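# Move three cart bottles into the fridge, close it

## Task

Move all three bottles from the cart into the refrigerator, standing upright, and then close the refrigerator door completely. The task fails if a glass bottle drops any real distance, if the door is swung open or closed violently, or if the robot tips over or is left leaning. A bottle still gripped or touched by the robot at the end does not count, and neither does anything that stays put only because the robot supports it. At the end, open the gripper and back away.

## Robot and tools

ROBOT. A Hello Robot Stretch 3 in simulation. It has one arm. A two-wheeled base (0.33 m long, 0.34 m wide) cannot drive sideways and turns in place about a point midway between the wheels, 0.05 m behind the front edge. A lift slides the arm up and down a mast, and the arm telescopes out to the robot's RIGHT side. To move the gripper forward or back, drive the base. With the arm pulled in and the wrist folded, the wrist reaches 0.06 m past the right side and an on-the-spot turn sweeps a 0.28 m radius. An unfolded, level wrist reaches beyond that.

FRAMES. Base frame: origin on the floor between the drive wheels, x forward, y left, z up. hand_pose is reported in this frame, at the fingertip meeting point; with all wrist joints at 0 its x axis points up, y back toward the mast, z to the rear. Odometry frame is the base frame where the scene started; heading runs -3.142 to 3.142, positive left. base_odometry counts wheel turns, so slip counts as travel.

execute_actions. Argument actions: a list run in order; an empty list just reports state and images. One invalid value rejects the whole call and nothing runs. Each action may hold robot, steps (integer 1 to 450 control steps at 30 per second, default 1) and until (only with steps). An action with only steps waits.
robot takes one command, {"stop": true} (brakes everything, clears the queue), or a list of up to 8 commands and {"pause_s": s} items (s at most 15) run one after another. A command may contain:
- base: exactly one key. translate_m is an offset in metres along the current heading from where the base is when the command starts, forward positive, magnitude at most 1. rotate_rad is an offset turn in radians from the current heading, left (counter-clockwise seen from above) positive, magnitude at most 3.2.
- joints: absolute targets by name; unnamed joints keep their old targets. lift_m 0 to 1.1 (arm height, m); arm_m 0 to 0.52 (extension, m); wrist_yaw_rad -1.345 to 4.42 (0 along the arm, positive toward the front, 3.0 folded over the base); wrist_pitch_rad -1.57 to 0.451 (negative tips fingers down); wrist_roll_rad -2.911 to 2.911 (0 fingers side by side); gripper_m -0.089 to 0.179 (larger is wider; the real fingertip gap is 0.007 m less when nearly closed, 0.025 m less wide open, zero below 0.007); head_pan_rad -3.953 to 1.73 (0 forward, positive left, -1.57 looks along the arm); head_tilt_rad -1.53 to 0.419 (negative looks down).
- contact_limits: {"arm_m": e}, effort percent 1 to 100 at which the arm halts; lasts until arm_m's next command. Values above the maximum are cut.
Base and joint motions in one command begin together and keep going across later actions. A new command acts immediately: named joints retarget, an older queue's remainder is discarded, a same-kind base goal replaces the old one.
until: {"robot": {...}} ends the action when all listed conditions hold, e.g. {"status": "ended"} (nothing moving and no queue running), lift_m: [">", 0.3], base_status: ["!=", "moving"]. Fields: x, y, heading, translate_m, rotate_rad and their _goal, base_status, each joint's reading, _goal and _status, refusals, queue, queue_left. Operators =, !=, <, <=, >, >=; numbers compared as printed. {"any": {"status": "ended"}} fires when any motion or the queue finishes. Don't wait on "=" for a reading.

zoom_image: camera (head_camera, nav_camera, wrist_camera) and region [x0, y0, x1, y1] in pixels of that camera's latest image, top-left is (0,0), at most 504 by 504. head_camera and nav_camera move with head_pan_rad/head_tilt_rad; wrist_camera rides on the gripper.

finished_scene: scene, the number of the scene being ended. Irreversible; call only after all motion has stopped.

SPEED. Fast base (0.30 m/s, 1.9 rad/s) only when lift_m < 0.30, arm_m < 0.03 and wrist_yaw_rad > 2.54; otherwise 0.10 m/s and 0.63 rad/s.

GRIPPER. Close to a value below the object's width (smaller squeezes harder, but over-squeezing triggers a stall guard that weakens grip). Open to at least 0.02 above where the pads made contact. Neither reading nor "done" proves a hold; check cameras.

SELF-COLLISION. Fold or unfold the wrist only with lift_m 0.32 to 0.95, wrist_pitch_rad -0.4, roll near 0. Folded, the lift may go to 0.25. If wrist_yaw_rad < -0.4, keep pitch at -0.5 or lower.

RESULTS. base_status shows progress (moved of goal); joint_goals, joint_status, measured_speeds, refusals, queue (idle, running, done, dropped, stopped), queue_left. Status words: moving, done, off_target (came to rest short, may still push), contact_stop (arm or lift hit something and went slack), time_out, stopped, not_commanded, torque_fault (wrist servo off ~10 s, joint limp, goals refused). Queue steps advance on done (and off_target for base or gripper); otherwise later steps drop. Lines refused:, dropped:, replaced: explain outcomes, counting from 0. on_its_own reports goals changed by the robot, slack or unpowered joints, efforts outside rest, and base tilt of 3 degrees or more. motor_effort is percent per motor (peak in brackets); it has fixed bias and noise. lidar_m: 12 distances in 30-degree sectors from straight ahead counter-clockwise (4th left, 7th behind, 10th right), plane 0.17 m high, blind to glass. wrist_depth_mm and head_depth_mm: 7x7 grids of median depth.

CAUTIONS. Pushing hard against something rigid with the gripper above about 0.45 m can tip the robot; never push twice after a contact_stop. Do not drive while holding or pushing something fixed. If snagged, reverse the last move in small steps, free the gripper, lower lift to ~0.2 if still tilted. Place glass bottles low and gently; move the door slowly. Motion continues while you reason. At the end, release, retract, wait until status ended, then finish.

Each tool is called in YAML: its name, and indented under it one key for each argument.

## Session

execute_actions:
  actions:
    - {"robot":{"joints":{"head_tilt_rad":-0.6}},"steps":450,"until":{"robot":{"status":"ended"}}}

Scene clock: 0.90 s.
robot.base_odometry: x=+0.000 y=+0.000 heading=+0.000 (m, m, rad; robot's odometry frame)
robot.turned_by_wheels: +0.000 (rad since the last result)
robot.turned_by_imu: +0.000 (rad since the last result)
robot.base_tilt: forward=+1.2 right=+0.1 (deg)
robot.lidar_m: 2.08 2.46 1.35 1.70 1.68 1.19 1.14 1.20 1.61 1.11 1.20 1.69
robot.head_depth_mm: 2058 2241 2308 2212 1744 1428 1213 / 1798 2089 2488 2223 1744 1419 1206 / 2136 2330 2543 2181 1721 1408 1199 / 2175 2365 2629 2174 1701 1398 1186 / 2160 2386 2641 2168 1689 1394 1191 / 2121 2391 2655 2150 1685 1386 1179 / 2148 2412 2616 2126 1679 1368 1176
robot.base_status: not_commanded
robot.joint_positions: lift_m=+0.553 arm_m=-0.001 wrist_yaw_rad=+3.115 wrist_pitch_rad=-0.410 wrist_roll_rad=-0.010 gripper_m=+0.037 head_pan_rad=+0.010 head_tilt_rad=-0.592
robot.joint_goals: lift_m=+0.553 arm_m=-0.001 wrist_yaw_rad=+3.115 wrist_pitch_rad=-0.410 wrist_roll_rad=-0.010 gripper_m=+0.037 head_pan_rad=+0.010 head_tilt_rad=-0.600
robot.joint_status: lift_m=not_commanded arm_m=not_commanded wrist_yaw_rad=not_commanded wrist_pitch_rad=not_commanded wrist_roll_rad=not_commanded gripper_m=not_commanded head_pan_rad=not_commanded head_tilt_rad=done
robot.measured_speeds: translate_m=+0.000 rotate_rad=+0.000 lift_m=+0.000 arm_m=+0.000 wrist_yaw_rad=+0.000 wrist_pitch_rad=+0.000 wrist_roll_rad=+0.000 head_pan_rad=+0.000 head_tilt_rad=+0.000
robot: refusals=0 queue=done queue_left=0
robot.motor_effort: left_wheel=+0(0) right_wheel=+0(0) lift_m=+35(35) arm_m=+0(0) wrist_yaw_rad=+0(0) wrist_pitch_rad=+7(7) wrist_roll_rad=+0(0) gripper_m=+0(0) head_pan_rad=+1(0) head_tilt_rad=-5(32) (%)
robot.hand_pose: x=-0.0153 y=+0.0815 z=+0.5672 quat_wxyz=(+0.153, +0.690, +0.136, +0.694) (m; robot's base frame)
robot.wrist_depth_mm: - - - - - - - / - - - - - - - / - - - - - - - / - - - - - - - / - - - - - - - / 839 847 884 847 - 880 878 / 735 735 733 745 723 767 747
pictures: head_camera (sideways: a quarter turn clockwise sets it upright), nav_camera (sideways: a quarter turn counterclockwise sets it upright), wrist_camera
Images, in order (width x height): head_camera 896x504, nav_camera 672x504, wrist_camera 644x364.

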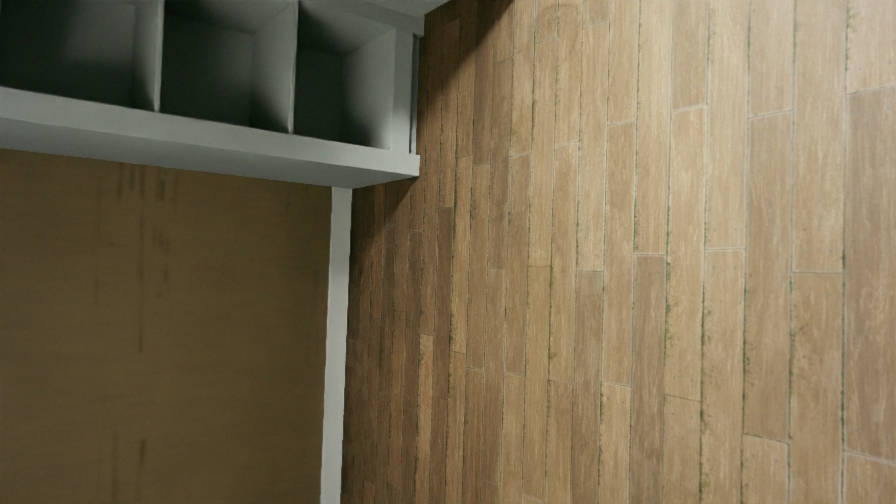

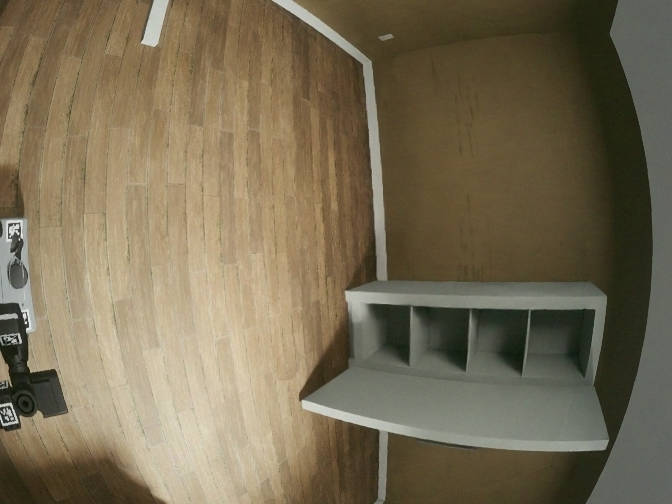

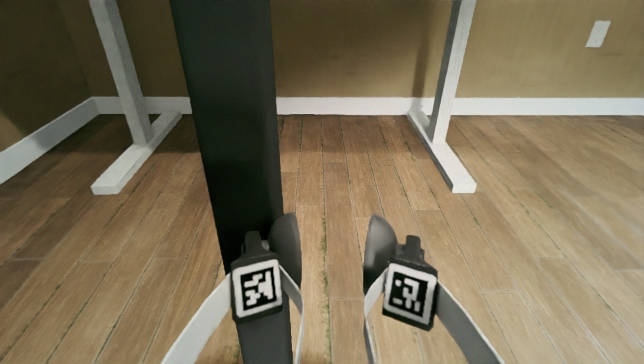

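execute_actions:
  actions:
    - {"robot":{"joints":{"head_pan_rad":-1.3,"lift_m":0.28}},"steps":450,"until":{"robot":{"status":"ended"}}}

Scene clock: 8.27 s.
robot.base_odometry: x=+0.000 y=+0.000 heading=+0.000 (m, m, rad; robot's odometry frame)
robot.turned_by_wheels: +0.000 (rad since the last result)
robot.turned_by_imu: +0.002 (rad since the last result)
robot.base_tilt: forward=+1.2 right=+0.0 (deg)
robot.lidar_m: 2.08 2.46 1.35 1.70 1.68 1.19 1.14 1.20 1.61 1.11 1.20 1.69
robot.head_depth_mm: 2468 2630 1228 1427 1639 1428 1213 / 2494 2674 1136 1477 1584 1427 1204 / 2579 2748 1424 1523 1625 1410 1196 / 2621 2933 1331 1521 1613 1410 1186 / 2698 3014 2970 2155 1676 1390 1183 / 2770 3089 2918 2133 1694 1393 1182 / 2833 3125 2886 2125 1670 1374 1170
robot.base_status: not_commanded
robot.joint_positions: lift_m=+0.280 arm_m=-0.001 wrist_yaw_rad=+3.115 wrist_pitch_rad=-0.411 wrist_roll_rad=-0.010 gripper_m=+0.037 head_pan_rad=-1.293 head_tilt_rad=-0.593
robot.joint_goals: lift_m=+0.280 arm_m=-0.001 wrist_yaw_rad=+3.115 wrist_pitch_rad=-0.411 wrist_roll_rad=-0.010 gripper_m=+0.037 head_pan_rad=-1.300 head_tilt_rad=-0.600
robot.joint_status: lift_m=done arm_m=not_commanded wrist_yaw_rad=not_commanded wrist_pitch_rad=not_commanded wrist_roll_rad=not_commanded gripper_m=not_commanded head_pan_rad=done head_tilt_rad=done
robot.measured_speeds: translate_m=+0.000 rotate_rad=+0.000 lift_m=+0.000 arm_m=+0.000 wrist_yaw_rad=+0.000 wrist_pitch_rad=+0.000 wrist_roll_rad=+0.000 head_pan_rad=+0.000 head_tilt_rad=+0.000
robot: refusals=0 queue=done queue_left=0
robot.motor_effort: left_wheel=+0(0) right_wheel=+0(0) lift_m=+29(35) arm_m=-1(0) wrist_yaw_rad=-1(2) wrist_pitch_rad=+7(7) wrist_roll_rad=+0(0) gripper_m=+0(1) head_pan_rad=-2(30) head_tilt_rad=-4(4) (%)
robot.hand_pose: x=-0.0153 y=+0.0814 z=+0.2946 quat_wxyz=(+0.153, +0.690, +0.136, +0.694) (m; robot's base frame)
robot.wrist_depth_mm: - - - - - - - / - - - - - - - / 984 965 - 997 - - - / 753 763 759 761 778 763 765 / 608 608 605 622 644 622 627 / 517 515 529 537 - 523 520 / 460 - - - 437 457 452
pictures: head_camera (sideways: a quarter turn clockwise sets it upright), nav_camera (sideways: a quarter turn counterclockwise sets it upright), wrist_camera
Images, in order (width x height): head_camera 896x504, nav_camera 672x504, wrist_camera 644x364.

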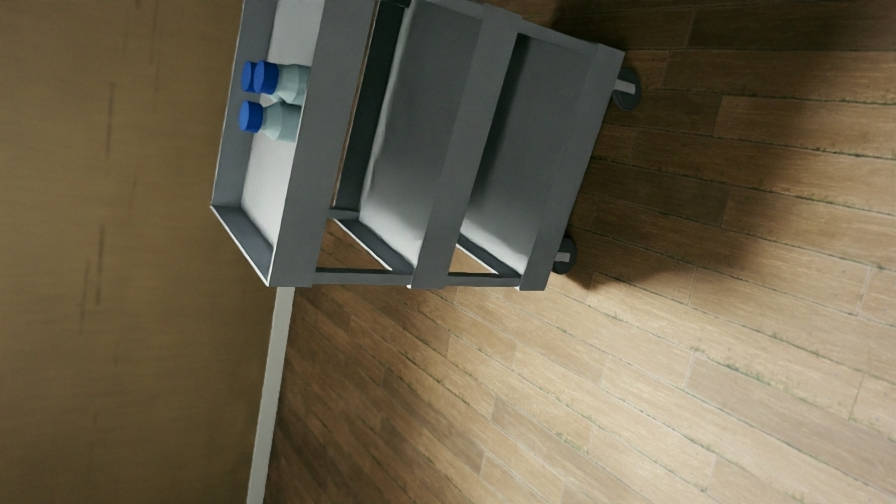

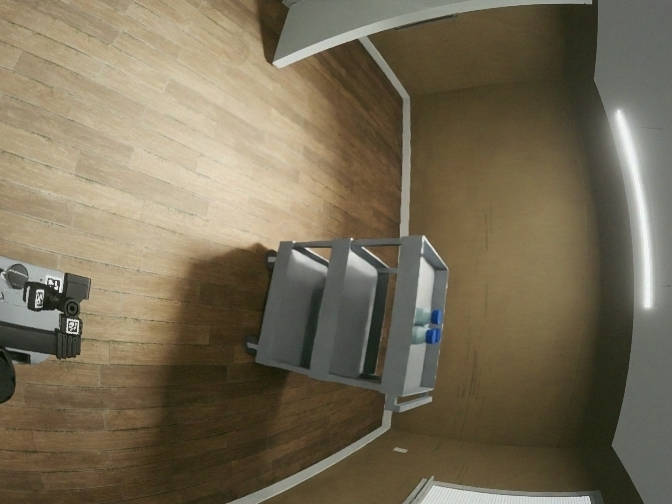

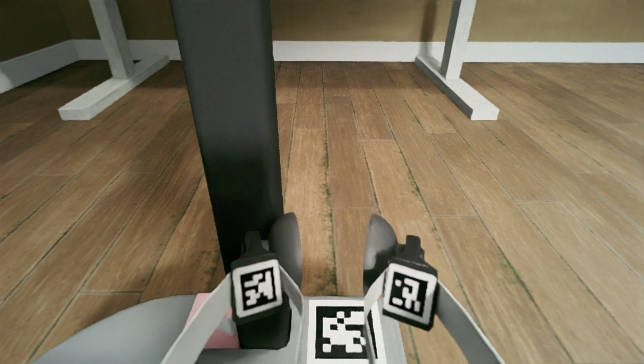

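execute_actions:
  actions:
    - {"robot":[{"base":{"rotate_rad":-1.3}},{"base":{"translate_m":0.64}},{"base":{"rotate_rad":1.15},"joints":{"lift_m":0.92,"head_pan_rad":-1.57,"head_tilt_rad":-0.7}},{"joints":{"wrist_yaw_rad":0,"wrist_pitch_rad":-0.4,"gripper_m":0.13}}],"steps":450,"until":{"robot":{"status":"ended"}}}
    - {"steps":450,"until":{"robot":{"status":"ended"}}}

Scene clock: 32.50 s.
robot.base_odometry: x=+0.171 y=-0.617 heading=-0.150 (m, m, rad; robot's odometry frame)
robot.turned_by_wheels: -0.150 (rad since the last result)
robot.turned_by_imu: -0.138 (rad since the last result)
robot.base_tilt: forward=+1.1 right=+0.0 (deg)
robot.lidar_m: 1.28 1.89 2.54 1.90 2.28 1.44 1.33 1.34 0.55 0.53 0.54 2.69
robot.head_depth_mm: 2158 2444 940 760 1010 - - / 2130 2417 981 758 1071 - - / 2117 2369 973 651 - - - / 2072 2346 965 670 - - - / 2042 2311 951 690 990 1160 1144 / 2031 2284 946 691 986 1151 1130 / 2005 2215 901 689 939 1249 1129
robot.base_status: done (rotate_rad +1.1499 of +1.1500)
robot.joint_positions: lift_m=+0.920 arm_m=-0.001 wrist_yaw_rad=+0.003 wrist_pitch_rad=-0.414 wrist_roll_rad=-0.010 gripper_m=+0.130 head_pan_rad=-1.563 head_tilt_rad=-0.692
robot.joint_goals: lift_m=+0.920 arm_m=-0.001 wrist_yaw_rad=+0.000 wrist_pitch_rad=-0.400 wrist_roll_rad=-0.010 gripper_m=+0.130 head_pan_rad=-1.570 head_tilt_rad=-0.700
robot.joint_status: lift_m=done arm_m=not_commanded wrist_yaw_rad=done wrist_pitch_rad=done wrist_roll_rad=not_commanded gripper_m=done head_pan_rad=done head_tilt_rad=done
robot.measured_speeds: translate_m=+0.000 rotate_rad=+0.000 lift_m=+0.000 arm_m=+0.000 wrist_yaw_rad=+0.000 wrist_pitch_rad=+0.000 wrist_roll_rad=+0.000 head_pan_rad=+0.000 head_tilt_rad=+0.000
robot: refusals=0 queue=done queue_left=0
robot.motor_effort: left_wheel=-2(9) right_wheel=+2(5) lift_m=+41(41) arm_m=+1(2) wrist_yaw_rad=-3(3) wrist_pitch_rad=+6(10) wrist_roll_rad=+0(0) gripper_m=+1(89) head_pan_rad=-2(22) head_tilt_rad=-4(13) (%)
robot.hand_pose: x=-0.0208 y=-0.3688 z=+0.9334 quat_wxyz=(+0.696, +0.147, -0.688, -0.144) (m; robot's base frame)
robot.wrist_depth_mm: - - - - - - - / - - 729 717 720 741 - / - 544 611 376 332 559 520 / 396 468 475 379 337 477 383 / - 366 365 364 363 359 360 / - - 724 718 733 - - / - 597 629 624 631 601 -
pictures: head_camera (sideways: a quarter turn clockwise sets it upright), nav_camera (sideways: a quarter turn counterclockwise sets it upright), wrist_camera
Images, in order (width x height): head_camera 896x504, nav_camera 672x504, wrist_camera 644x364.

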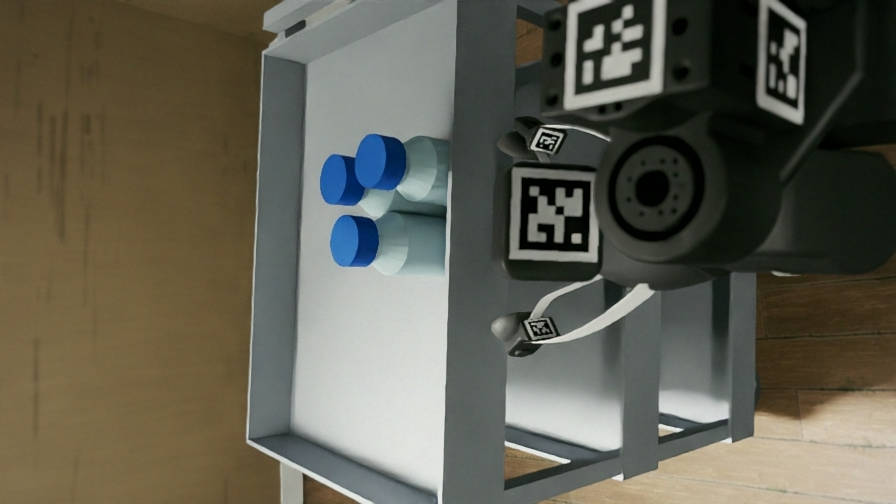

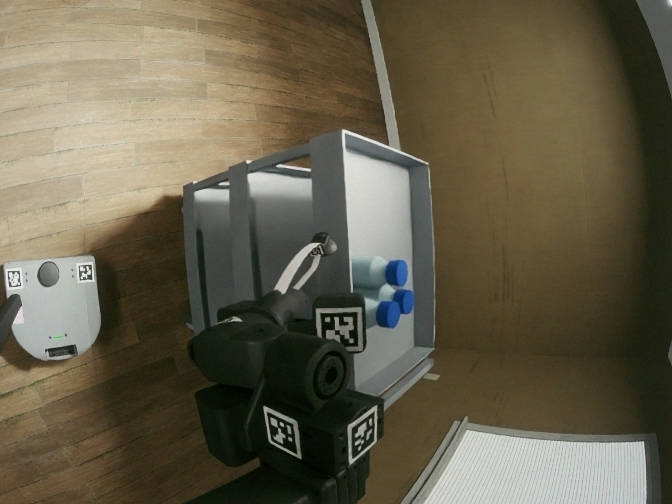

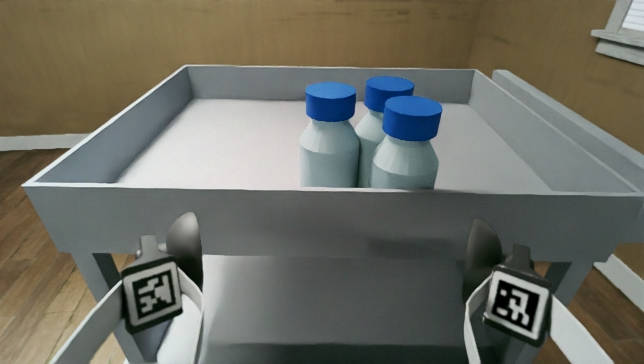

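execute_actions:
  actions:
    - {"robot":[{"base":{"translate_m":-0.078},"joints":{"gripper_m":0.09,"lift_m":0.9,"arm_m":0.1}},{"joints":{"arm_m":0.18}}],"steps":450,"until":{"robot":{"status":"ended"}}}

Scene clock: 40.80 s.
robot.base_odometry: x=+0.094 y=-0.605 heading=-0.150 (m, m, rad; robot's odometry frame)
robot.turned_by_wheels: +0.000 (rad since the last result)
robot.turned_by_imu: +0.001 (rad since the last result)
robot.base_tilt: forward=+1.2 right=+0.1 (deg)
robot.lidar_m: 1.35 1.97 2.53 1.91 2.14 1.35 1.25 1.26 0.55 0.53 0.54 2.76
robot.head_depth_mm: 2215 2382 2292 - - 1309 1162 / 2125 2450 985 - 907 1281 1154 / 2120 2427 1004 - 972 1173 1153 / 2100 2363 988 - 982 1172 1140 / 2048 2297 957 674 993 1168 1138 / 2049 2286 949 689 987 1159 1135 / 1986 2222 936 691 981 1137 1129
robot.base_status: done (translate_m -0.0780 of -0.0780)
robot.joint_positions: lift_m=+0.900 arm_m=+0.180 wrist_yaw_rad=+0.002 wrist_pitch_rad=-0.415 wrist_roll_rad=-0.010 gripper_m=+0.090 head_pan_rad=-1.563 head_tilt_rad=-0.692
robot.joint_goals: lift_m=+0.900 arm_m=+0.180 wrist_yaw_rad=+0.000 wrist_pitch_rad=-0.400 wrist_roll_rad=-0.010 gripper_m=+0.090 head_pan_rad=-1.570 head_tilt_rad=-0.700
robot.joint_status: lift_m=done arm_m=done wrist_yaw_rad=done wrist_pitch_rad=done wrist_roll_rad=not_commanded gripper_m=done head_pan_rad=done head_tilt_rad=done
robot.measured_speeds: translate_m=+0.000 rotate_rad=+0.000 lift_m=+0.000 arm_m=+0.000 wrist_yaw_rad=+0.000 wrist_pitch_rad=+0.000 wrist_roll_rad=+0.000 head_pan_rad=+0.000 head_tilt_rad=+0.000
robot: refusals=0 queue=done queue_left=0
robot.motor_effort: left_wheel=-2(8) right_wheel=+1(2) lift_m=+29(42) arm_m=+5(4) wrist_yaw_rad=-3(4) wrist_pitch_rad=+7(7) wrist_roll_rad=+0(0) gripper_m=+0(89) head_pan_rad=-2(3) head_tilt_rad=-5(4) (%)
robot.hand_pose: x=-0.0211 y=-0.5494 z=+0.9135 quat_wxyz=(+0.696, +0.147, -0.688, -0.145) (m; robot's base frame)
robot.wrist_depth_mm: - - - - - - - / - - - - - - - / 483 555 569 232 572 459 - / 425 416 198 177 439 403 329 / 350 340 227 155 355 358 293 / 297 296 234 173 291 301 284 / 255 257 241 175 257 252 258
pictures: head_camera (sideways: a quarter turn clockwise sets it upright), nav_camera (sideways: a quarter turn counterclockwise sets it upright), wrist_camera
Images, in order (width x height): head_camera 896x504, nav_camera 672x504, wrist_camera 644x364.

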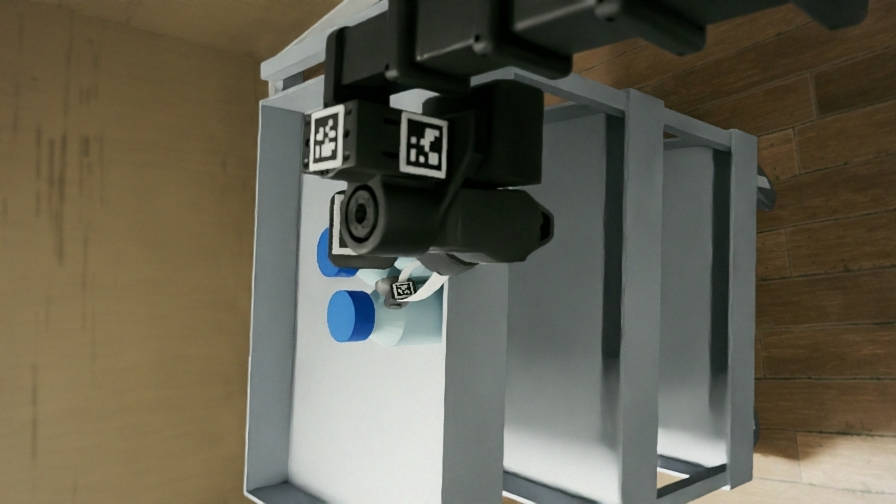

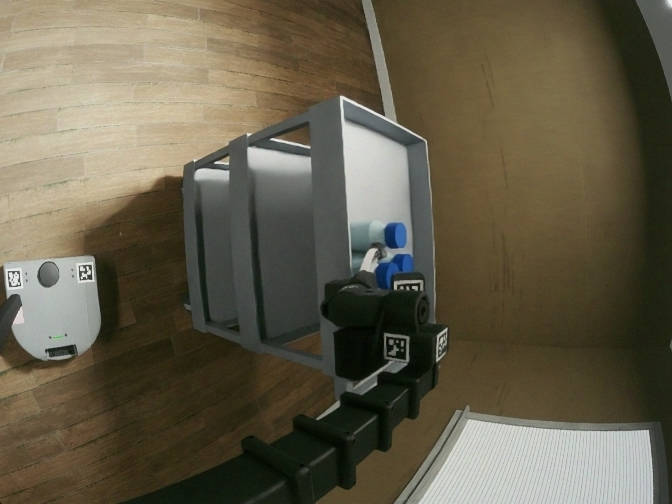

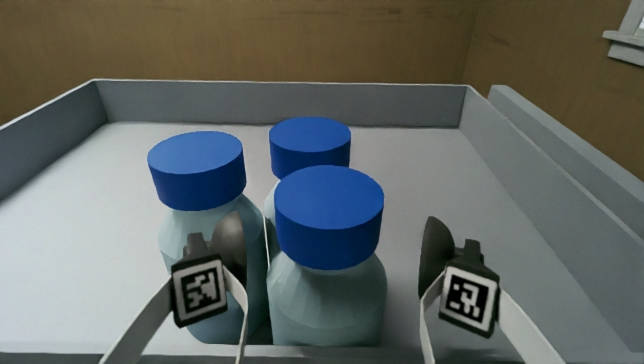

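execute_actions:
  actions:
    - {"robot":[{"joints":{"lift_m":0.882,"arm_m":0.2,"gripper_m":0.08}},{"joints":{"gripper_m":0.0}},{"joints":{"lift_m":0.91}}],"steps":450,"until":{"robot":{"status":"ended"}}}

Scene clock: 51.63 s.
robot.base_odometry: x=+0.094 y=-0.605 heading=-0.150 (m, m, rad; robot's odometry frame)
robot.turned_by_wheels: +0.000 (rad since the last result)
robot.turned_by_imu: +0.002 (rad since the last result)
robot.base_tilt: forward=+1.1 right=+0.2 (deg)
robot.lidar_m: 1.35 1.97 2.52 1.90 2.15 1.35 1.25 1.26 0.55 0.53 0.54 2.77
robot.head_depth_mm: 2168 2376 2369 - 1540 1314 1158 / 2149 2454 984 - 963 1283 1159 / 2098 2404 995 - 1006 1170 1148 / 2096 2345 1004 673 999 1171 1150 / 2045 2330 955 672 990 1171 1148 / 2039 2296 945 691 988 1157 1136 / 2009 2215 935 691 978 1145 1131
robot.base_status: done (translate_m -0.0780 of -0.0780)
robot.joint_positions: lift_m=+0.910 arm_m=+0.200 wrist_yaw_rad=+0.003 wrist_pitch_rad=-0.445 wrist_roll_rad=-0.010 gripper_m=+0.004 head_pan_rad=-1.563 head_tilt_rad=-0.692
robot.joint_goals: lift_m=+0.910 arm_m=+0.200 wrist_yaw_rad=+0.000 wrist_pitch_rad=-0.400 wrist_roll_rad=-0.010 gripper_m=+0.003 head_pan_rad=-1.570 head_tilt_rad=-0.700
robot.joint_status: lift_m=done arm_m=done wrist_yaw_rad=done wrist_pitch_rad=done wrist_roll_rad=not_commanded gripper_m=done head_pan_rad=done head_tilt_rad=done
robot.measured_speeds: translate_m=+0.000 rotate_rad=+0.000 lift_m=+0.000 arm_m=+0.000 wrist_yaw_rad=+0.000 wrist_pitch_rad=+0.000 wrist_roll_rad=+0.000 head_pan_rad=+0.000 head_tilt_rad=+0.000
robot: refusals=0 queue=done queue_left=0
robot.motor_effort: left_wheel=-2(2) right_wheel=+1(2) lift_m=+45(53) arm_m=+0(7) wrist_yaw_rad=-4(4) wrist_pitch_rad=+22(29) wrist_roll_rad=+0(0) gripper_m=-21(99) head_pan_rad=-2(2) head_tilt_rad=-4(5) (%)
robot.hand_pose: x=-0.0208 y=-0.5659 z=+0.9163 quat_wxyz=(+0.694, +0.158, -0.686, -0.154) (m; robot's base frame)
robot.wrist_depth_mm: - - - - - - - / - 561 551 - - - - / 484 531 539 490 548 458 - / 419 193 189 147 430 397 335 / 346 325 193 127 342 353 294 / 297 288 - 148 157 301 283 / 256 256 235 150 247 261 258
pictures: head_camera (sideways: a quarter turn clockwise sets it upright), nav_camera (sideways: a quarter turn counterclockwise sets it upright), wrist_camera
Images, in order (width x height): head_camera 896x504, nav_camera 672x504, wrist_camera 644x364.

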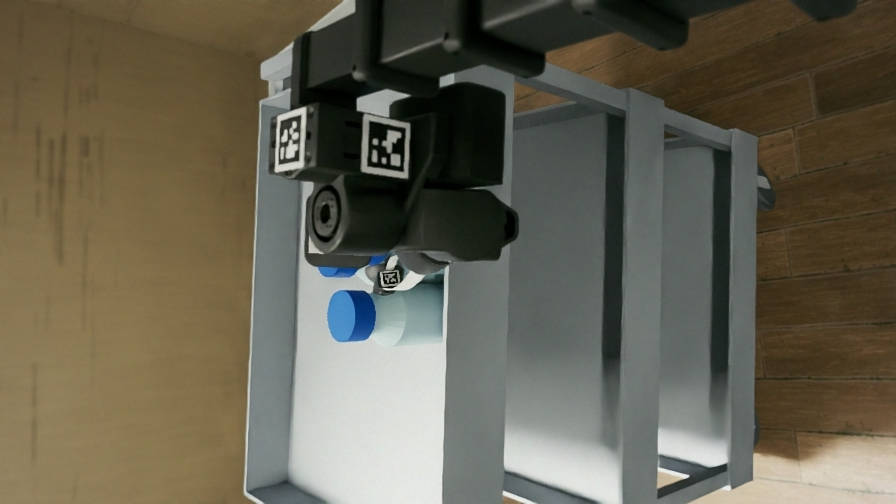

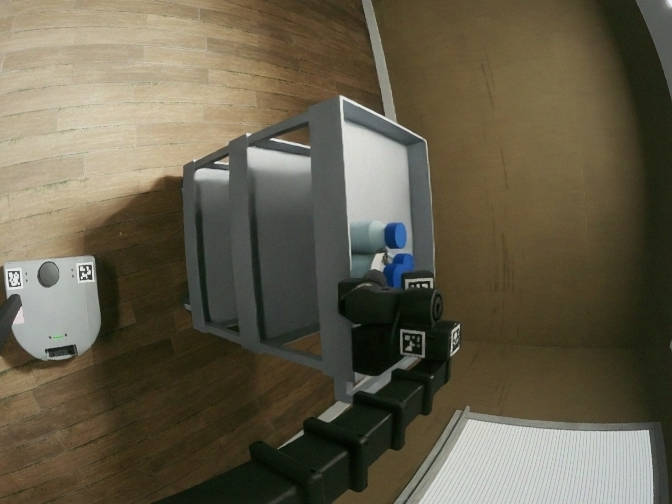

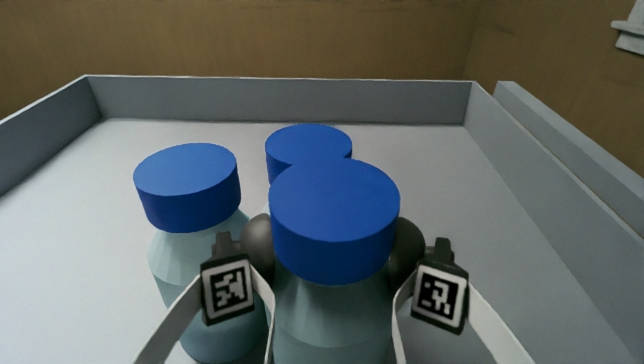

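execute_actions:
  actions:
    - {"robot":[{"joints":{"lift_m":1.03}},{"joints":{"arm_m":0},"base":{"rotate_rad":0.27}},{"base":{"translate_m":1.0},"joints":{"wrist_yaw_rad":1.0,"head_pan_rad":-0.3}}],"steps":450,"until":{"robot":{"status":"ended"}}}
    - {"steps":450,"until":{"robot":{"status":"ended"}}}

Scene clock: 75.63 s.
robot.base_odometry: x=+1.087 y=-0.485 heading=+0.120 (m, m, rad; robot's odometry frame)
robot.turned_by_wheels: +0.270 (rad since the last result)
robot.turned_by_imu: +0.284 (rad since the last result)
robot.base_tilt: forward=+1.0 right=+0.0 (deg)
robot.lidar_m: 0.96 1.64 2.22 1.85 2.36 2.25 2.23 0.99 1.23 2.57 0.55 0.73
robot.head_depth_mm: 793 816 843 873 907 942 1061 / 886 963 1055 1122 1173 1230 1149 / 1155 1104 1319 1359 1504 1331 1150 / 1187 1142 1457 1629 1486 1330 1151 / 1156 1123 1424 1561 1476 1315 1144 / 1137 1040 1358 1220 1429 1318 1139 / 771 864 1495 1764 1536 1301 1136
robot.base_status: done (translate_m +1.0000 of +1.0000)
robot.joint_positions: lift_m=+1.030 arm_m=+0.000 wrist_yaw_rad=+0.997 wrist_pitch_rad=-0.446 wrist_roll_rad=-0.010 gripper_m=+0.008 head_pan_rad=-0.307 head_tilt_rad=-0.692
robot.joint_goals: lift_m=+1.030 arm_m=+0.000 wrist_yaw_rad=+1.000 wrist_pitch_rad=-0.400 wrist_roll_rad=-0.010 gripper_m=+0.006 head_pan_rad=-0.300 head_tilt_rad=-0.700
robot.joint_status: lift_m=done arm_m=done wrist_yaw_rad=done wrist_pitch_rad=done wrist_roll_rad=not_commanded gripper_m=done head_pan_rad=done head_tilt_rad=done
robot.measured_speeds: translate_m=+0.000 rotate_rad=+0.000 lift_m=+0.000 arm_m=+0.000 wrist_yaw_rad=+0.000 wrist_pitch_rad=+0.000 wrist_roll_rad=+0.000 head_pan_rad=+0.000 head_tilt_rad=+0.000
robot: refusals=0 queue=done queue_left=0
robot.on_its_own: gripper_m is held at +0.006, not at your +0.000, by its stall guard, which is not easing now
robot.motor_effort: left_wheel=-3(6) right_wheel=+2(5) lift_m=+45(47) arm_m=-3(6) wrist_yaw_rad=+2(6) wrist_pitch_rad=+22(23) wrist_roll_rad=+0(0) gripper_m=-21(22) head_pan_rad=+3(32) head_tilt_rad=-4(4) (%)
robot.hand_pose: x=+0.1641 y=-0.2651 z=+1.0362 quat_wxyz=(+0.683, +0.466, -0.527, +0.195) (m; robot's base frame)
robot.wrist_depth_mm: 888 - 921 592 377 305 - / 746 - - 632 398 331 - / 803 - - 686 421 388 - / 881 - - 148 413 - - / - - - 126 417 - - / - - - 147 156 - - / - - - 149 567 - -
pictures: head_camera (sideways: a quarter turn clockwise sets it upright), nav_camera (sideways: a quarter turn counterclockwise sets it upright), wrist_camera
Images, in order (width x height): head_camera 896x504, nav_camera 672x504, wrist_camera 644x364.

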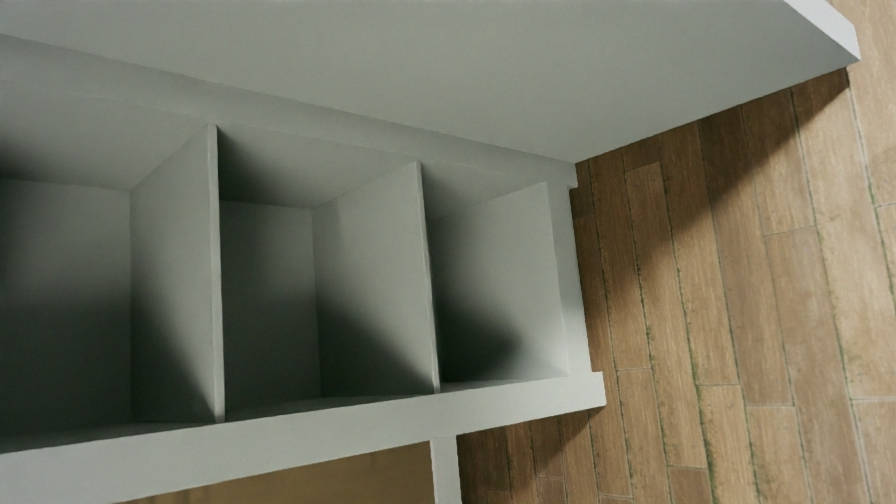

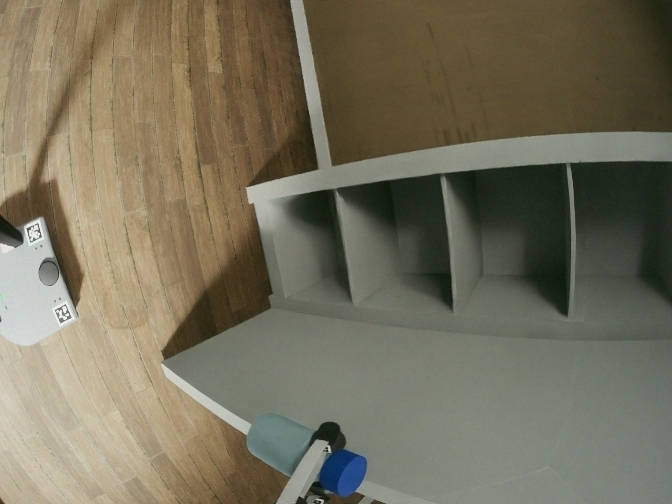

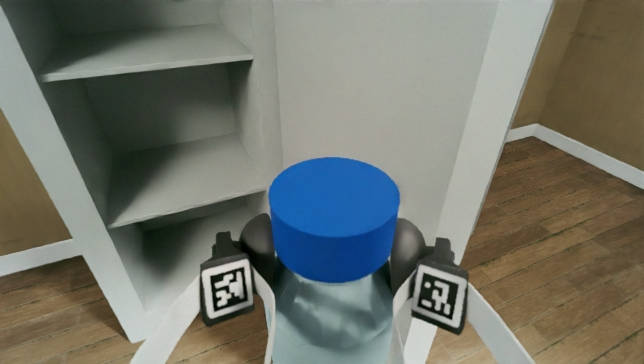

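execute_actions:
  actions:
    - {"robot":[{"base":{"translate_m":0.4},"joints":{"lift_m":1.07,"head_pan_rad":-1.57,"head_tilt_rad":-0.5}},{"base":{"rotate_rad":1.2},"joints":{"wrist_yaw_rad":0}},{"joints":{"arm_m":0.35}}],"steps":450,"until":{"robot":{"status":"ended"}}}

Scene clock: 93.60 s.
robot.base_odometry: x=+1.484 y=-0.438 heading=+1.320 (m, m, rad; robot's odometry frame)
robot.turned_by_wheels: +1.200 (rad since the last result)
robot.turned_by_imu: +1.218 (rad since the last result)
robot.base_tilt: forward=+1.2 right=+0.1 (deg)
robot.lidar_m: 2.14 1.96 1.98 2.62 1.42 1.34 0.50 0.50 0.58 0.92 0.57 1.30
robot.head_depth_mm: 693 - 755 755 842 908 947 / 821 864 921 820 1003 1001 1141 / 825 - 1029 810 1147 1004 1152 / 824 913 698 725 1139 967 1128 / 821 896 960 752 1135 940 1116 / 797 871 937 681 1046 814 933 / 434 468 512 570 649 1355 1201
robot.base_status: done (rotate_rad +1.1999 of +1.2000)
robot.joint_positions: lift_m=+1.070 arm_m=+0.350 wrist_yaw_rad=+0.002 wrist_pitch_rad=-0.446 wrist_roll_rad=-0.010 gripper_m=+0.008 head_pan_rad=-1.563 head_tilt_rad=-0.507
robot.joint_goals: lift_m=+1.070 arm_m=+0.350 wrist_yaw_rad=+0.000 wrist_pitch_rad=-0.400 wrist_roll_rad=-0.010 gripper_m=+0.006 head_pan_rad=-1.570 head_tilt_rad=-0.500
robot.joint_status: lift_m=done arm_m=done wrist_yaw_rad=done wrist_pitch_rad=done wrist_roll_rad=not_commanded gripper_m=done head_pan_rad=done head_tilt_rad=done
robot.measured_speeds: translate_m=+0.000 rotate_rad=+0.000 lift_m=+0.000 arm_m=+0.000 wrist_yaw_rad=+0.000 wrist_pitch_rad=+0.000 wrist_roll_rad=+0.000 head_pan_rad=+0.000 head_tilt_rad=+0.000
robot: refusals=0 queue=done queue_left=0
robot.on_its_own: gripper_m is held at +0.006, not at your +0.000, by its stall guard, which is not easing now
robot.motor_effort: left_wheel=-2(7) right_wheel=+2(4) lift_m=+44(45) arm_m=+3(4) wrist_yaw_rad=-2(4) wrist_pitch_rad=+22(22) wrist_roll_rad=+0(0) gripper_m=-21(21) head_pan_rad=-2(29) head_tilt_rad=+3(19) (%)
robot.hand_pose: x=-0.0211 y=-0.7155 z=+1.0762 quat_wxyz=(+0.693, +0.158, -0.686, -0.155) (m; robot's base frame)
robot.wrist_depth_mm: 341 363 383 400 429 370 277 / 334 391 416 437 466 381 282 / 323 422 456 485 512 388 288 / 309 454 473 148 479 401 292 / 303 391 404 126 386 380 298 / 295 332 - 147 155 337 305 / 274 289 285 149 276 291 286
pictures: head_camera (sideways: a quarter turn clockwise sets it upright), nav_camera (sideways: a quarter turn counterclockwise sets it upright), wrist_camera
Images, in order (width x height): head_camera 896x504, nav_camera 672x504, wrist_camera 644x364.

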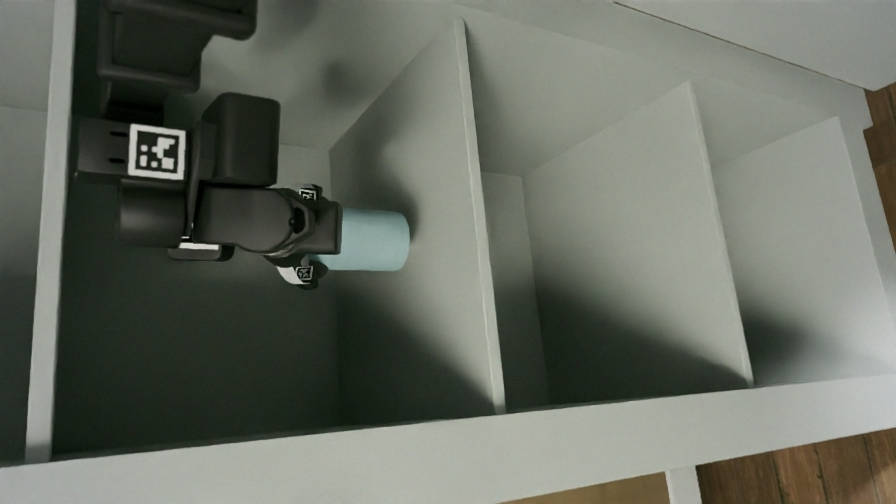

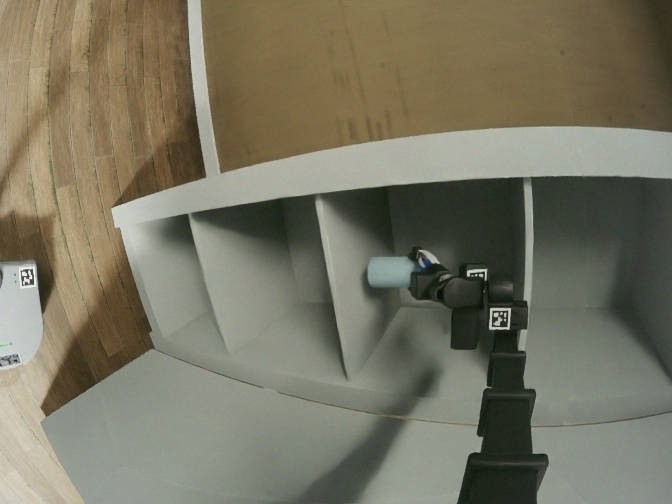

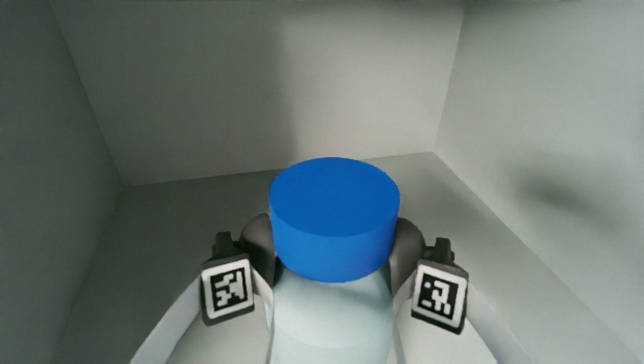

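execute_actions:
  actions:
    - {"robot":[{"joints":{"lift_m":1.045}},{"joints":{"arm_m":0.51}},{"joints":{"lift_m":1.015}}],"steps":450,"until":{"robot":{"status":"ended"}}}
    - {"robot":[{"joints":{"gripper_m":0.09}},{"joints":{"arm_m":0}}],"steps":450,"until":{"robot":{"status":"ended"}}}

execute_actions:
  actions:
    - {"robot":[{"base":{"rotate_rad":-1.2},"joints":{"lift_m":0.9}},{"base":{"translate_m":-1}},{"base":{"translate_m":-0.32}},{"base":{"rotate_rad":-0.27},"joints":{"arm_m":0.18}}],"steps":450,"until":{"robot":{"status":"ended"}}}
    - {"steps":450,"until":{"robot":{"status":"ended"}}}

Scene clock: 116.97 s.
robot.base_odometry: x=+1.484 y=-0.438 heading=+1.320 (m, m, rad; robot's odometry frame)
robot.turned_by_wheels: +0.000 (rad since the last result)
robot.turned_by_imu: +0.003 (rad since the last result)
robot.base_tilt: forward=+1.1 right=+0.1 (deg)
robot.lidar_m: 2.14 1.96 1.98 2.61 1.43 1.33 0.50 0.50 0.58 0.92 0.57 1.31
robot.head_depth_mm: 704 735 757 - - - - / 841 891 919 799 - - - / 843 946 1022 792 - - - / 824 923 861 766 - - - / 814 898 962 755 1090 935 1116 / 799 873 933 682 1047 813 933 / 434 468 514 569 651 1358 1205
robot.base_status: done (rotate_rad +1.1999 of +1.2000)
robot.joint_positions: lift_m=+1.015 arm_m=+0.000 wrist_yaw_rad=+0.001 wrist_pitch_rad=-0.415 wrist_roll_rad=-0.010 gripper_m=+0.090 head_pan_rad=-1.563 head_tilt_rad=-0.507
robot.joint_goals: lift_m=+1.015 arm_m=+0.000 wrist_yaw_rad=+0.000 wrist_pitch_rad=-0.400 wrist_roll_rad=-0.010 gripper_m=+0.090 head_pan_rad=-1.570 head_tilt_rad=-0.500
robot.joint_status: lift_m=done arm_m=done wrist_yaw_rad=done wrist_pitch_rad=done wrist_roll_rad=not_commanded gripper_m=done head_pan_rad=done head_tilt_rad=done
robot.measured_speeds: translate_m=+0.000 rotate_rad=+0.000 lift_m=+0.000 arm_m=+0.000 wrist_yaw_rad=+0.000 wrist_pitch_rad=+0.000 wrist_roll_rad=+0.000 head_pan_rad=+0.000 head_tilt_rad=+0.000
robot: refusals=0 queue=done queue_left=0
robot.motor_effort: left_wheel=-2(3) right_wheel=+1(3) lift_m=+28(44) arm_m=-3(2) wrist_yaw_rad=-2(2) wrist_pitch_rad=+7(23) wrist_roll_rad=+0(0) gripper_m=+1(87) head_pan_rad=-2(2) head_tilt_rad=+3(3) (%)
robot.hand_pose: x=-0.0212 y=-0.3701 z=+1.0286 quat_wxyz=(+0.696, +0.147, -0.688, -0.145) (m; robot's base frame)
robot.wrist_depth_mm: 268 306 666 705 724 489 386 / 290 303 693 658 700 495 414 / 822 326 535 530 536 492 432 / 887 348 430 454 706 511 429 / 961 386 908 925 880 558 430 / - - 776 798 792 572 444 / - - 656 675 729 680 452
pictures: head_camera (sideways: a quarter turn clockwise sets it upright), nav_camera (sideways: a quarter turn counterclockwise sets it upright), wrist_camera
Images, in order (width x height): head_camera 896x504, nav_camera 672x504, wrist_camera 644x364.

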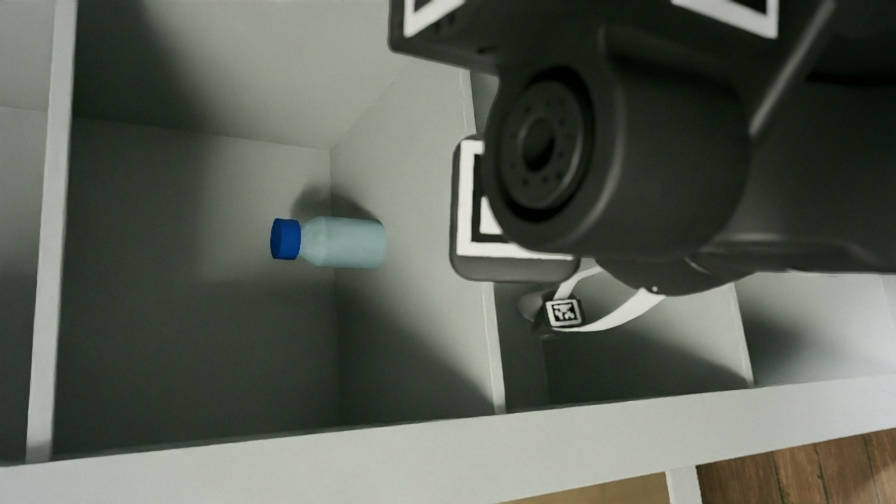

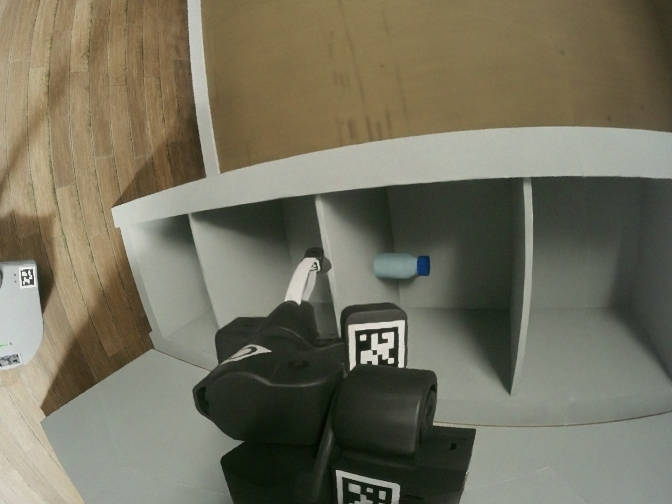

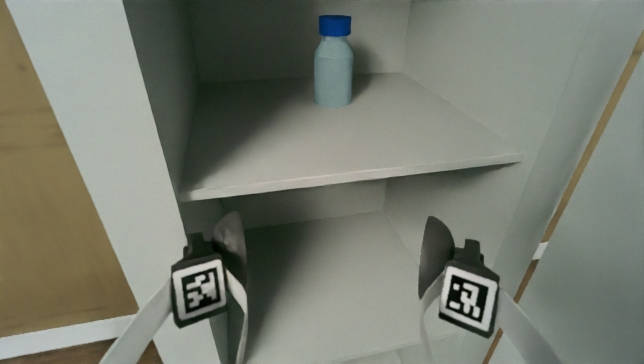

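Scene clock: 138.23 s.
robot.base_odometry: x=+0.174 y=-0.595 heading=-0.150 (m, m, rad; robot's odometry frame)
robot.turned_by_wheels: -1.470 (rad since the last result)
robot.turned_by_imu: -1.489 (rad since the last result)
robot.base_tilt: forward=+1.1 right=+0.0 (deg)
robot.lidar_m: 1.28 1.89 2.51 1.88 2.28 1.44 1.33 1.34 0.57 0.55 0.56 2.68
robot.head_depth_mm: 2153 2348 2567 976 - - 1179 / 2117 2323 2640 1053 - 937 1058 / 2097 2325 2581 1045 - 932 1083 / 2037 2265 2488 1027 - 929 1078 / 2026 2250 2454 966 685 949 1075 / 2022 2185 2402 957 685 946 1070 / 1967 2165 2382 925 684 888 1095
robot.base_status: done (rotate_rad -0.2699 of -0.2700)
robot.joint_positions: lift_m=+0.900 arm_m=+0.180 wrist_yaw_rad=+0.001 wrist_pitch_rad=-0.415 wrist_roll_rad=-0.010 gripper_m=+0.090 head_pan_rad=-1.563 head_tilt_rad=-0.507
robot.joint_goals: lift_m=+0.900 arm_m=+0.180 wrist_yaw_rad=+0.000 wrist_pitch_rad=-0.400 wrist_roll_rad=-0.010 gripper_m=+0.090 head_pan_rad=-1.570 head_tilt_rad=-0.500
robot.joint_status: lift_m=done arm_m=done wrist_yaw_rad=done wrist_pitch_rad=done wrist_roll_rad=not_commanded gripper_m=done head_pan_rad=done head_tilt_rad=done
robot.measured_speeds: translate_m=+0.000 rotate_rad=+0.000 lift_m=+0.000 arm_m=+0.000 wrist_yaw_rad=+0.000 wrist_pitch_rad=+0.000 wrist_roll_rad=+0.000 head_pan_rad=+0.000 head_tilt_rad=+0.000
robot: refusals=0 queue=done queue_left=0
robot.motor_effort: left_wheel=+2(7) right_wheel=-2(6) lift_m=+29(28) arm_m=+3(4) wrist_yaw_rad=-2(0) wrist_pitch_rad=+7(7) wrist_roll_rad=+0(0) gripper_m=+1(0) head_pan_rad=-2(3) head_tilt_rad=+3(3) (%)
robot.hand_pose: x=-0.0213 y=-0.5494 z=+0.9135 quat_wxyz=(+0.696, +0.147, -0.688, -0.145) (m; robot's base frame)
robot.wrist_depth_mm: - - - - - - - / - - 582 - - - - / - 504 563 231 247 540 441 / 383 433 436 217 254 444 380 / 344 354 367 230 263 361 345 / 294 297 293 255 288 301 301 / 202 200 200 199 197 201 202
pictures: head_camera (sideways: a quarter turn clockwise sets it upright), nav_camera (sideways: a quarter turn counterclockwise sets it upright), wrist_camera
Images, in order (width x height): head_camera 896x504, nav_camera 672x504, wrist_camera 644x364.

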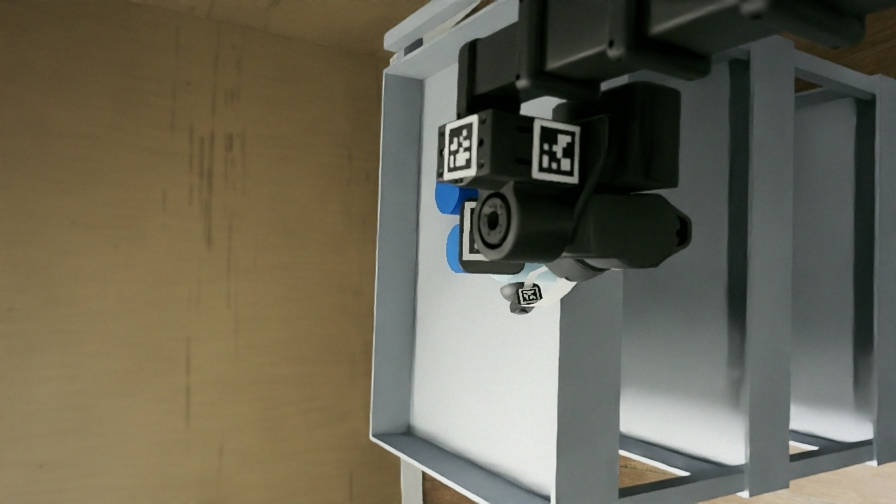

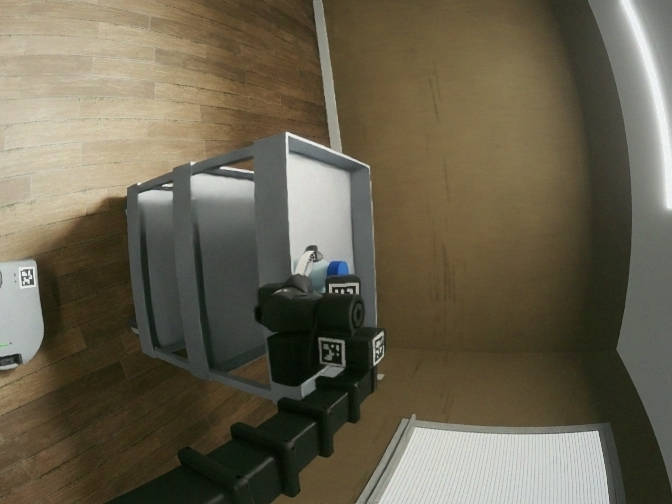

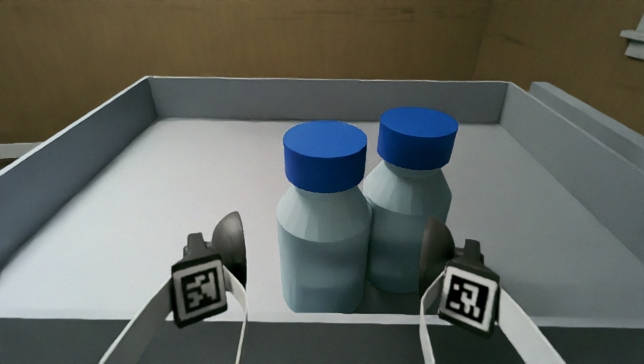

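execute_actions:
  actions:
    - {"robot":[{"base":{"translate_m":0.092},"joints":{"lift_m":0.96,"wrist_yaw_rad":-0.38}},{"joints":{"arm_m":0.28}},{"joints":{"lift_m":0.925}}],"steps":450,"until":{"robot":{"status":"ended"}}}

Scene clock: 149.10 s.
robot.base_odometry: x=+0.265 y=-0.609 heading=-0.150 (m, m, rad; robot's odometry frame)
robot.turned_by_wheels: +0.000 (rad since the last result)
robot.turned_by_imu: +0.002 (rad since the last result)
robot.base_tilt: forward=+1.1 right=+0.0 (deg)
robot.lidar_m: 1.19 1.80 2.53 1.89 2.11 1.54 1.42 1.43 0.57 0.55 0.56 2.58
robot.head_depth_mm: 2151 2376 2571 1051 - 980 1001 / 2122 2354 2553 721 722 969 1065 / 2100 2291 2506 - 686 963 1087 / 2073 2254 2482 996 686 953 1083 / 2012 2230 2445 964 683 948 1071 / 2008 2155 2416 916 682 919 1095 / 1972 2154 2389 2412 1764 1471 1223
robot.base_status: done (translate_m +0.0920 of +0.0920)
robot.joint_positions: lift_m=+0.925 arm_m=+0.280 wrist_yaw_rad=-0.378 wrist_pitch_rad=-0.415 wrist_roll_rad=-0.010 gripper_m=+0.090 head_pan_rad=-1.563 head_tilt_rad=-0.507
robot.joint_goals: lift_m=+0.925 arm_m=+0.280 wrist_yaw_rad=-0.380 wrist_pitch_rad=-0.400 wrist_roll_rad=-0.010 gripper_m=+0.090 head_pan_rad=-1.570 head_tilt_rad=-0.500
robot.joint_status: lift_m=done arm_m=done wrist_yaw_rad=done wrist_pitch_rad=done wrist_roll_rad=not_commanded gripper_m=done head_pan_rad=done head_tilt_rad=done
robot.measured_speeds: translate_m=+0.000 rotate_rad=+0.000 lift_m=+0.000 arm_m=+0.000 wrist_yaw_rad=+0.000 wrist_pitch_rad=+0.000 wrist_roll_rad=+0.000 head_pan_rad=+0.000 head_tilt_rad=+0.000
robot: refusals=0 queue=done queue_left=0
robot.motor_effort: left_wheel=+2(7) right_wheel=-2(2) lift_m=+28(42) arm_m=+4(6) wrist_yaw_rad=-3(5) wrist_pitch_rad=+7(7) wrist_roll_rad=+0(0) gripper_m=+1(1) head_pan_rad=-2(2) head_tilt_rad=+3(2) (%)
robot.hand_pose: x=-0.1044 y=-0.6335 z=+0.9385 quat_wxyz=(+0.656, +0.015, -0.703, -0.273) (m; robot's base frame)
robot.wrist_depth_mm: - - - - - - - / - - - - - - - / - 478 511 557 573 504 - / 439 465 480 486 442 440 377 / 388 388 406 364 196 396 345 / 327 326 323 157 211 333 327 / 284 283 285 167 223 281 288
pictures: head_camera (sideways: a quarter turn clockwise sets it upright), nav_camera (sideways: a quarter turn counterclockwise sets it upright), wrist_camera
Images, in order (width x height): head_camera 896x504, nav_camera 672x504, wrist_camera 644x364.

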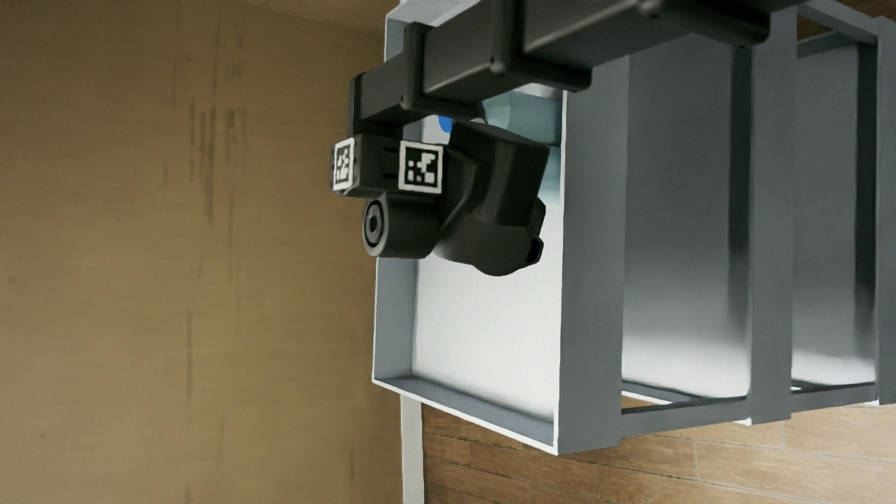

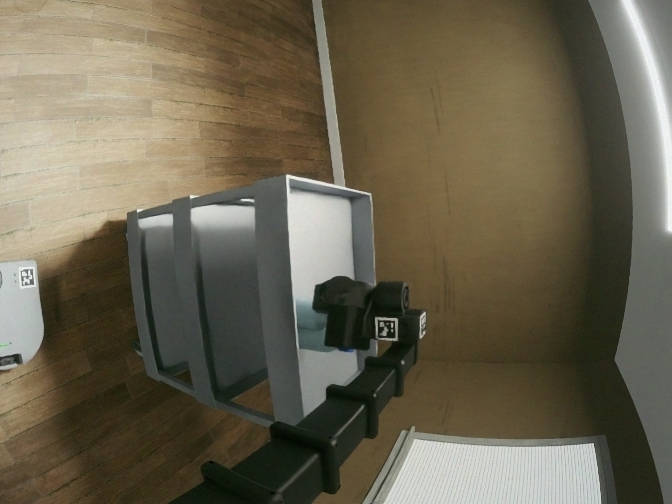

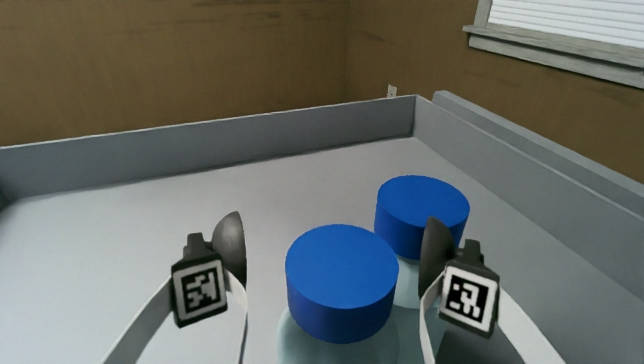

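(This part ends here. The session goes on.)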